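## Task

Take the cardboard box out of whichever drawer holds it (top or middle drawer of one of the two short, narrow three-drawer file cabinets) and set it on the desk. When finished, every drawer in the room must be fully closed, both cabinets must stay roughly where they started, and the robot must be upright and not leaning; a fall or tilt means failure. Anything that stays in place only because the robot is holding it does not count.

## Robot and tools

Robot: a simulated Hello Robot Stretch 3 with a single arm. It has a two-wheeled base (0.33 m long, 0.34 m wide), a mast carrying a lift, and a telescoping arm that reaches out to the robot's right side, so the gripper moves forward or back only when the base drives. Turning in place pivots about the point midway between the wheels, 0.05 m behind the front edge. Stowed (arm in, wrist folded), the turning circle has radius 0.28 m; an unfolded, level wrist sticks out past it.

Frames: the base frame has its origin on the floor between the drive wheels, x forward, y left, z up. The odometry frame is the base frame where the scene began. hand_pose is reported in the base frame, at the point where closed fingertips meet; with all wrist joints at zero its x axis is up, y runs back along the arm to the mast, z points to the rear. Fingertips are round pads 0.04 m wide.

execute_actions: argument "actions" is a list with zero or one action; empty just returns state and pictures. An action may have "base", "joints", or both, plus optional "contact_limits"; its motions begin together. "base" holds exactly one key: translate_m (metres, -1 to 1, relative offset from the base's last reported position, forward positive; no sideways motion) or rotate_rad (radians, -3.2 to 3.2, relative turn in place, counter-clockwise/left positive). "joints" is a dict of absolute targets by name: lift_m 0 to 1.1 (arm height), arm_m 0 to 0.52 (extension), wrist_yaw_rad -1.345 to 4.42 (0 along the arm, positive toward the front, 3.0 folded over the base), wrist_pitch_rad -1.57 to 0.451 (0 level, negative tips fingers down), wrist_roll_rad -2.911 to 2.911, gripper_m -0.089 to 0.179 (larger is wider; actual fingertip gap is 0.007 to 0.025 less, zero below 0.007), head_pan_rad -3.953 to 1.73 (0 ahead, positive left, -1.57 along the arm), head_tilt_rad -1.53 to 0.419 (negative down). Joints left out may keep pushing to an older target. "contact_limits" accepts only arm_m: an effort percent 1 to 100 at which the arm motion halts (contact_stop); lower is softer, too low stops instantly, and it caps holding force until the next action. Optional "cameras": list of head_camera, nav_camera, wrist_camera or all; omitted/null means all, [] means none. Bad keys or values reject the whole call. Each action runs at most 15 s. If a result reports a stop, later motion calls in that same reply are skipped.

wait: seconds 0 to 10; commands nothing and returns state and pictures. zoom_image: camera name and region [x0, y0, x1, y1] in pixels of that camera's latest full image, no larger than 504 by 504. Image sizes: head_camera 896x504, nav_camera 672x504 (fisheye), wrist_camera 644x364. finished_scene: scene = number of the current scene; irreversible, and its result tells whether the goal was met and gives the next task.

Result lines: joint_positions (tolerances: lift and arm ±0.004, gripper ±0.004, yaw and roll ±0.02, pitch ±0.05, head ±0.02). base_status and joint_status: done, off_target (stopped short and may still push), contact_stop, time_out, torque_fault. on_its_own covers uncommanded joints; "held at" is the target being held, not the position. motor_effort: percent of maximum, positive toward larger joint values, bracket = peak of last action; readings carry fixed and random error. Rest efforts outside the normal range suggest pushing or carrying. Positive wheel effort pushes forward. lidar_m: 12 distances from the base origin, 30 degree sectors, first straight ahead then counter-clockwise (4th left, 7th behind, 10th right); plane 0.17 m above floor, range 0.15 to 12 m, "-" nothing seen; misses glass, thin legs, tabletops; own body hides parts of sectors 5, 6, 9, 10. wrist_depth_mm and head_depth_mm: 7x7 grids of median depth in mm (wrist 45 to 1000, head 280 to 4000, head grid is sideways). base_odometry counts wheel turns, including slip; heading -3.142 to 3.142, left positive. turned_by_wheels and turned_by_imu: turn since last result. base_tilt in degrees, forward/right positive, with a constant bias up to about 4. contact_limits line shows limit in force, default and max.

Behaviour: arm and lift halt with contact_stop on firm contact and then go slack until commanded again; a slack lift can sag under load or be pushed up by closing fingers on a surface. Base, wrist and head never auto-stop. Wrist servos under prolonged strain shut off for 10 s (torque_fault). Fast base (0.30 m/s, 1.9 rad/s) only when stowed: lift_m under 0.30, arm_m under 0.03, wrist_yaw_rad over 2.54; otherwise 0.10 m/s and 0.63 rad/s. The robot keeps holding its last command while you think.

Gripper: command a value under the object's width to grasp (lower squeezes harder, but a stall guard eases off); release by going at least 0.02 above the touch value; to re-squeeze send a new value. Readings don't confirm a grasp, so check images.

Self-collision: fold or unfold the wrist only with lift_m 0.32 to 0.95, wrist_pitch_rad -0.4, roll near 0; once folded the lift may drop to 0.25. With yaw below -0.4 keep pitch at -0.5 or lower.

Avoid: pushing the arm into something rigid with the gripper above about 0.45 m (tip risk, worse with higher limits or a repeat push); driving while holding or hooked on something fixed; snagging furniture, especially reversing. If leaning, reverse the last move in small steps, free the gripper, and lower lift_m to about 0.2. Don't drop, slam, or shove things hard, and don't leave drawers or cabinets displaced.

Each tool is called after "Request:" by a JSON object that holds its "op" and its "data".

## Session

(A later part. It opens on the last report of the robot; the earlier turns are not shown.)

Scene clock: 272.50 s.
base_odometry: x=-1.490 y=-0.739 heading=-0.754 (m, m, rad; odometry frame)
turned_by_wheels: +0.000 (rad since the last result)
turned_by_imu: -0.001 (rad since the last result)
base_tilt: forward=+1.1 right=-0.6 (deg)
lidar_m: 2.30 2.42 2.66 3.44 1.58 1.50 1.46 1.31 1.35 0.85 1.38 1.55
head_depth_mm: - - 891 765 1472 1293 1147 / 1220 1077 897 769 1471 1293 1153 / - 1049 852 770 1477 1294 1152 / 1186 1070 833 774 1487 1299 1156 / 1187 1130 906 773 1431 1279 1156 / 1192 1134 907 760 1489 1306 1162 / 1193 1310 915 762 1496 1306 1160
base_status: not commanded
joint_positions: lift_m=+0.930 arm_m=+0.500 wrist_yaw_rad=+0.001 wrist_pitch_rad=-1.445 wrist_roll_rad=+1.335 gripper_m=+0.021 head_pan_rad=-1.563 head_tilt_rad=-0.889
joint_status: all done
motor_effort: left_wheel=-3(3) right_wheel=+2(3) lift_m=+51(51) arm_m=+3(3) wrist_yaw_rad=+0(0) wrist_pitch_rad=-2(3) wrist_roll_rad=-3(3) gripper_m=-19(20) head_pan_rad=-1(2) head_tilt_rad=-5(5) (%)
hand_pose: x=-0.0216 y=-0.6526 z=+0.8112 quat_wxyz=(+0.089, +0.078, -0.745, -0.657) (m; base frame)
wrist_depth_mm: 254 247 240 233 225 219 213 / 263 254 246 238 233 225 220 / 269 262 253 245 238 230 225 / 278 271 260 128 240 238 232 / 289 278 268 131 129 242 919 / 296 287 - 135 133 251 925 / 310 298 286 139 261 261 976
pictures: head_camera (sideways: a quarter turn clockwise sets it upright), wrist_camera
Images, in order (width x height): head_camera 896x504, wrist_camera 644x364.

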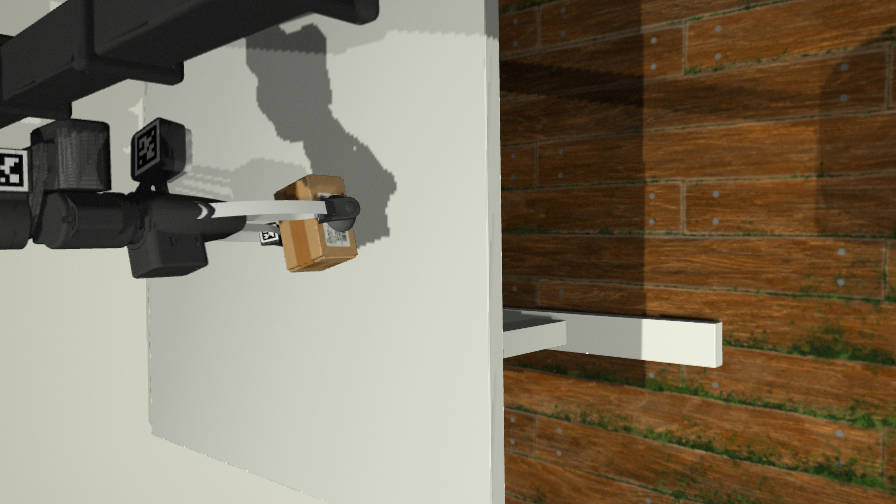

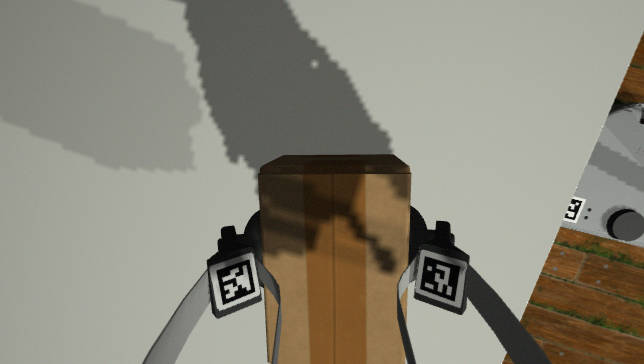

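Request:
{"op": "execute_actions", "data": {"actions": [{"joints": {"lift_m": 0.867}}], "cameras": ["head_camera"]}}

Scene clock: 275.47 s.
base_odometry: x=-1.490 y=-0.739 heading=-0.754 (m, m, rad; odometry frame)
turned_by_wheels: +0.000 (rad since the last result)
turned_by_imu: -0.001 (rad since the last result)
base_tilt: forward=+1.2 right=-0.6 (deg)
lidar_m: 2.30 2.42 2.67 3.44 1.58 1.51 1.46 1.32 1.34 0.85 1.38 1.55
head_depth_mm: 1174 1192 - 776 1468 1287 1147 / 1135 1076 893 767 1471 1296 1156 / 1133 - 899 770 1482 1294 1158 / 1167 1167 857 773 1482 1302 1156 / 1187 1130 905 773 1427 1281 1155 / 1190 1136 910 761 1494 1303 1166 / 1192 1318 914 763 1495 1312 1162
base_status: not commanded
joint_positions: lift_m=+0.867 arm_m=+0.500 wrist_yaw_rad=+0.001 wrist_pitch_rad=-1.445 wrist_roll_rad=+1.335 gripper_m=+0.021 head_pan_rad=-1.563 head_tilt_rad=-0.889
joint_status: all done
motor_effort: left_wheel=-3(2) right_wheel=+2(2) lift_m=+40(43) arm_m=+4(4) wrist_yaw_rad=+0(0) wrist_pitch_rad=-3(3) wrist_roll_rad=-3(3) gripper_m=-19(19) head_pan_rad=-2(2) head_tilt_rad=-5(5) (%)
hand_pose: x=-0.0216 y=-0.6526 z=+0.7486 quat_wxyz=(+0.089, +0.078, -0.745, -0.657) (m; base frame)
wrist_depth_mm: 189 184 179 173 169 164 159 / 195 190 184 178 173 168 164 / 201 195 189 184 178 172 168 / 206 202 195 128 179 177 171 / 214 207 201 131 130 182 176 / 221 214 - 135 133 186 183 / 229 223 214 139 196 193 883
pictures: head_camera (sideways: a quarter turn clockwise sets it upright)
Images, in order (width x height): head_camera 896x504.

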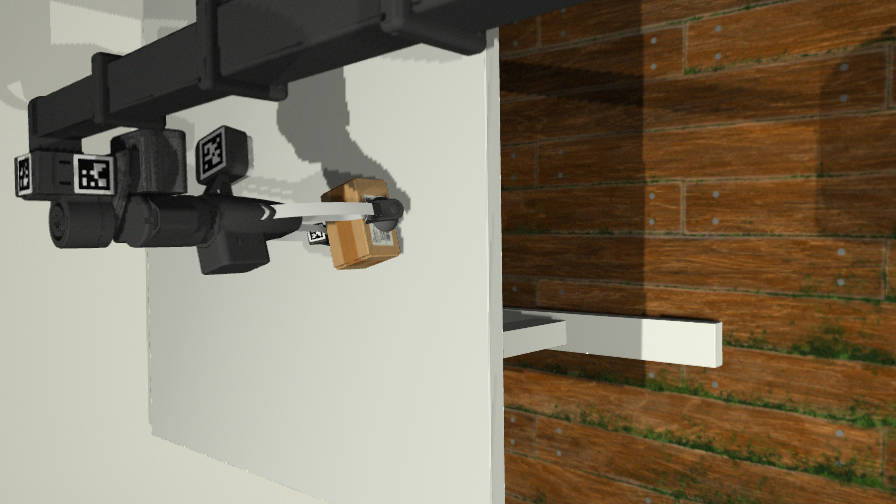

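Request:
{"op": "execute_actions", "data": {"actions": [{"joints": {"lift_m": 0.859}}], "cameras": []}}

Request:
{"op": "execute_actions", "data": {"actions": [{"joints": {"gripper_m": 0.105}}], "cameras": []}}

Request:
{"op": "execute_actions", "data": {"actions": [{"joints": {"lift_m": 0.94}}]}}

Scene clock: 278.07 s.
base_odometry: x=-1.490 y=-0.739 heading=-0.754 (m, m, rad; odometry frame)
turned_by_wheels: +0.000 (rad since the last result)
turned_by_imu: +0.000 (rad since the last result)
base_tilt: forward=+1.2 right=-0.7 (deg)
lidar_m: 2.29 2.41 2.67 3.43 1.58 1.50 1.46 1.31 1.35 0.85 1.38 1.55
head_depth_mm: 1175 1190 - 776 1458 1290 1147 / 1139 - 871 767 1471 1292 1149 / 1126 - 900 769 1482 1294 1153 / 1162 1166 880 771 1487 1302 1155 / 1191 1129 906 776 1434 1278 1159 / 1187 1135 909 760 1493 1303 1162 / 1197 1314 916 762 1494 1309 1162
base_status: not commanded
joint_positions: lift_m=+0.859 arm_m=+0.500 wrist_yaw_rad=+0.001 wrist_pitch_rad=-1.447 wrist_roll_rad=+1.335 gripper_m=+0.021 head_pan_rad=-1.563 head_tilt_rad=-0.889
joint_status: all done
motor_effort: left_wheel=-3(3) right_wheel=+2(2) lift_m=+37(41) arm_m=+4(3) wrist_yaw_rad=+0(0) wrist_pitch_rad=-2(3) wrist_roll_rad=-3(3) gripper_m=-19(20) head_pan_rad=-2(3) head_tilt_rad=-4(5) (%)
hand_pose: x=-0.0216 y=-0.6521 z=+0.7407 quat_wxyz=(+0.089, +0.078, -0.744, -0.658) (m; base frame)
wrist_depth_mm: 182 177 172 166 161 157 153 / 186 182 176 171 166 161 156 / 192 187 182 176 171 165 161 / 200 193 186 128 172 170 165 / 206 199 193 131 129 174 169 / 213 206 - 135 133 179 175 / 221 214 206 139 188 186 183
pictures: none
No camera images: the call's "cameras" was empty. Leave "cameras" out to get every camera's image.

Scene clock: 279.40 s.
base_odometry: x=-1.490 y=-0.739 heading=-0.754 (m, m, rad; odometry frame)
turned_by_wheels: +0.000 (rad since the last result)
turned_by_imu: +0.000 (rad since the last result)
base_tilt: forward=+1.2 right=-0.6 (deg)
lidar_m: 2.29 2.41 2.67 3.42 1.59 1.50 1.46 1.31 1.35 0.85 1.38 1.55
head_depth_mm: 1174 1190 - 776 1456 1289 1149 / 1137 - 873 768 1477 1291 1150 / 1120 - 900 770 1479 1297 1153 / 1165 1169 869 773 1481 1301 1156 / 1185 1126 909 775 1426 1279 1158 / 1187 1135 911 759 1494 1308 1160 / 1194 1316 915 763 1497 1313 1163
base_status: not commanded
joint_positions: lift_m=+0.859 arm_m=+0.500 wrist_yaw_rad=+0.001 wrist_pitch_rad=-1.412 wrist_roll_rad=+1.335 gripper_m=+0.105 head_pan_rad=-1.563 head_tilt_rad=-0.889
joint_status: all done
motor_effort: left_wheel=+1(3) right_wheel=-4(3) lift_m=+37(37) arm_m=+1(3) wrist_yaw_rad=+0(0) wrist_pitch_rad=-19(20) wrist_roll_rad=-3(3) gripper_m=+8(83) head_pan_rad=-1(2) head_tilt_rad=-4(4) (%)
hand_pose: x=-0.0216 y=-0.6614 z=+0.7411 quat_wxyz=(+0.090, +0.076, -0.755, -0.645) (m; base frame)
wrist_depth_mm: 190 183 176 168 162 156 150 / 195 188 180 172 167 160 154 / 203 193 185 178 171 164 158 / 208 199 190 133 129 169 162 / 216 206 195 135 131 172 165 / 222 215 200 140 135 175 171 / 230 219 209 144 140 183 175
pictures: none
No camera images: the call's "cameras" was empty. Leave "cameras" out to get every camera's image.

Scene clock: 280.97 s.
base_odometry: x=-1.490 y=-0.739 heading=-0.754 (m, m, rad; odometry frame)
turned_by_wheels: +0.000 (rad since the last result)
turned_by_imu: -0.001 (rad since the last result)
base_tilt: forward=+1.2 right=-0.7 (deg)
lidar_m: 2.30 2.41 2.67 3.43 1.57 1.50 1.46 1.31 1.35 0.85 1.38 1.55
head_depth_mm: - 1038 892 765 1473 1290 1148 / 1223 1076 896 769 1475 1293 1149 / - 1076 900 771 1474 1294 1151 / 1182 1069 903 773 1482 1299 1154 / 1182 1126 906 774 1425 1276 1159 / 1191 1132 909 759 1494 1302 1161 / 1193 1317 912 762 1497 1310 1159
base_status: not commanded
joint_positions: lift_m=+0.940 arm_m=+0.500 wrist_yaw_rad=+0.001 wrist_pitch_rad=-1.445 wrist_roll_rad=+1.335 gripper_m=+0.105 head_pan_rad=-1.563 head_tilt_rad=-0.889
joint_status: all done
motor_effort: left_wheel=-1(2) right_wheel=+2(4) lift_m=+50(50) arm_m=+1(1) wrist_yaw_rad=+0(0) wrist_pitch_rad=-3(20) wrist_roll_rad=-3(3) gripper_m=+1(8) head_pan_rad=-2(2) head_tilt_rad=-5(4) (%)
hand_pose: x=-0.0216 y=-0.6530 z=+0.8213 quat_wxyz=(+0.089, +0.078, -0.745, -0.657) (m; base frame)
wrist_depth_mm: 264 256 248 242 235 227 223 / 274 266 255 248 239 234 231 / 281 273 265 253 247 240 235 / 291 283 273 212 251 246 - / 300 289 277 217 263 253 909 / 310 301 286 279 271 - 972 / 320 311 298 290 278 273 963
pictures: head_camera (sideways: a quarter turn clockwise sets it upright), nav_camera (sideways: a quarter turn counterclockwise sets it upright), wrist_camera
Images, in order (width x height): head_camera 896x504, nav_camera 672x504, wrist_camera 644x364.

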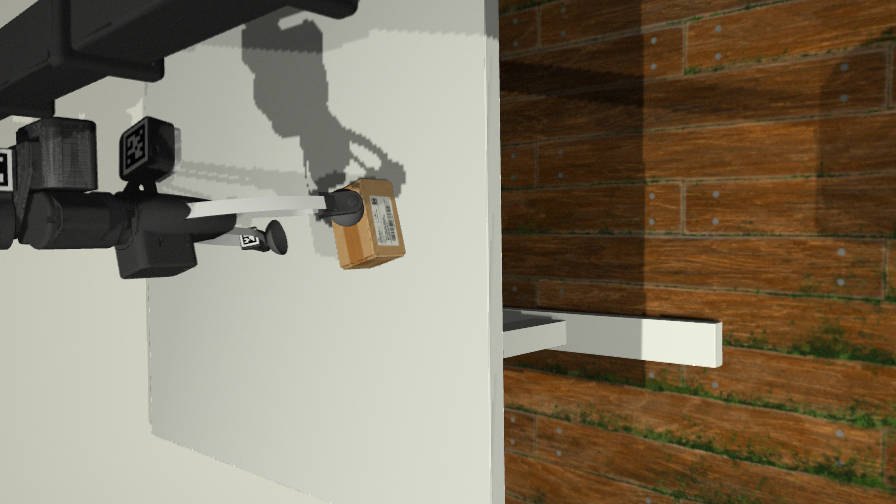

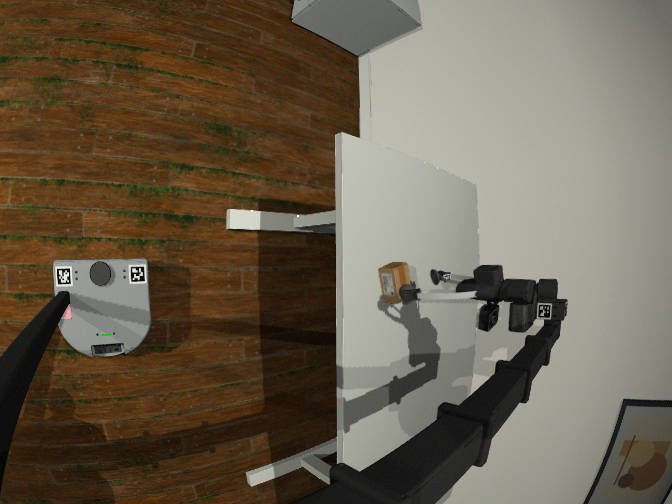

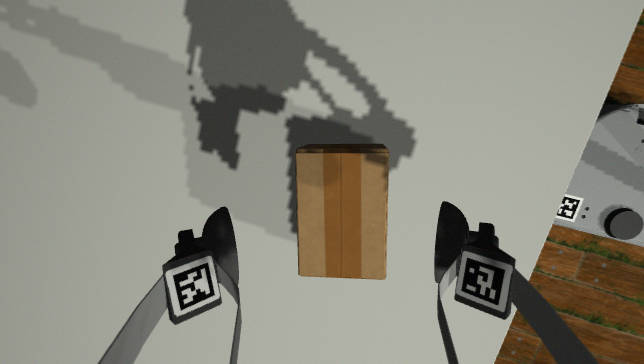

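Request:
{"op": "execute_actions", "data": {"actions": [{"joints": {"head_pan_rad": -0.5, "head_tilt_rad": -0.6}}], "cameras": ["head_camera", "nav_camera"]}}

Scene clock: 283.40 s.
base_odometry: x=-1.490 y=-0.739 heading=-0.754 (m, m, rad; odometry frame)
turned_by_wheels: +0.000 (rad since the last result)
turned_by_imu: +0.000 (rad since the last result)
base_tilt: forward=+1.2 right=-0.6 (deg)
lidar_m: 2.30 2.41 2.66 3.42 1.58 1.50 1.46 1.31 1.35 0.85 1.38 1.55
head_depth_mm: 1614 1725 1850 1972 1880 1528 1291 / 1823 1971 1985 1968 1888 1542 1298 / 2100 2274 2059 1843 1899 1546 1295 / 2245 2447 2545 1881 1902 1553 1301 / 2139 2337 2535 2462 1914 1553 1305 / 2049 2214 2445 2482 1911 1554 1311 / 1978 2125 2290 2395 1929 1559 1313
base_status: not commanded
joint_positions: lift_m=+0.940 arm_m=+0.500 wrist_yaw_rad=+0.001 wrist_pitch_rad=-1.445 wrist_roll_rad=+1.335 gripper_m=+0.105 head_pan_rad=-0.507 head_tilt_rad=-0.607
joint_status: all done
motor_effort: left_wheel=-3(2) right_wheel=+2(2) lift_m=+50(50) arm_m=+1(1) wrist_yaw_rad=+0(0) wrist_pitch_rad=-3(3) wrist_roll_rad=-3(3) gripper_m=+1(0) head_pan_rad=+3(30) head_tilt_rad=+2(19) (%)
hand_pose: x=-0.0216 y=-0.6530 z=+0.8213 quat_wxyz=(+0.089, +0.078, -0.745, -0.657) (m; base frame)
wrist_depth_mm: 265 257 249 242 235 227 222 / 271 264 256 248 240 234 231 / 281 272 263 253 248 239 234 / 290 281 273 211 252 247 - / 297 291 278 217 262 254 934 / 310 302 287 279 269 - 940 / 322 309 298 288 279 275 955
pictures: head_camera (sideways: a quarter turn clockwise sets it upright), nav_camera (sideways: a quarter turn counterclockwise sets it upright)
Images, in order (width x height): head_camera 896x504, nav_camera 672x504.

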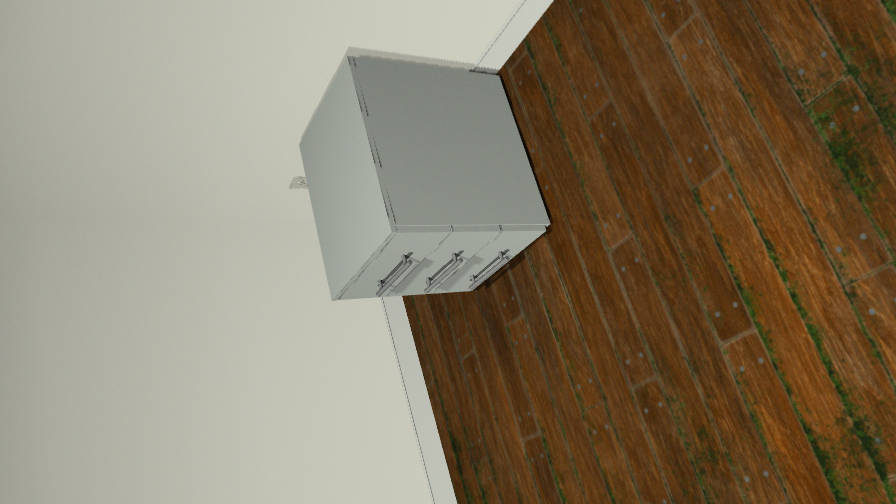

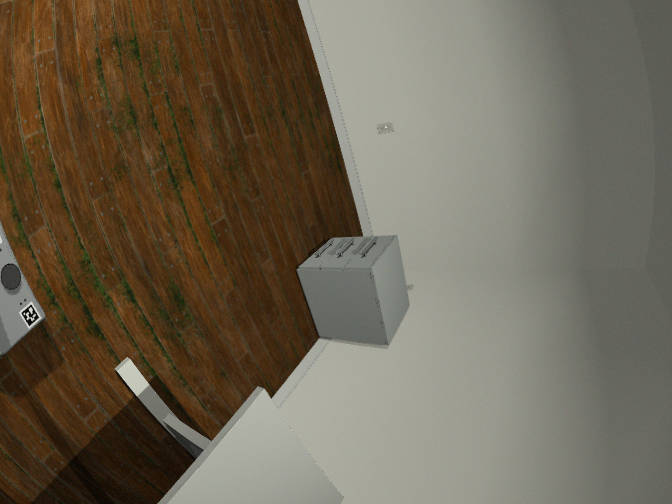

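Request:
{"op": "finished_scene", "data": {"scene": 1}}

The scene is finished: the task was done.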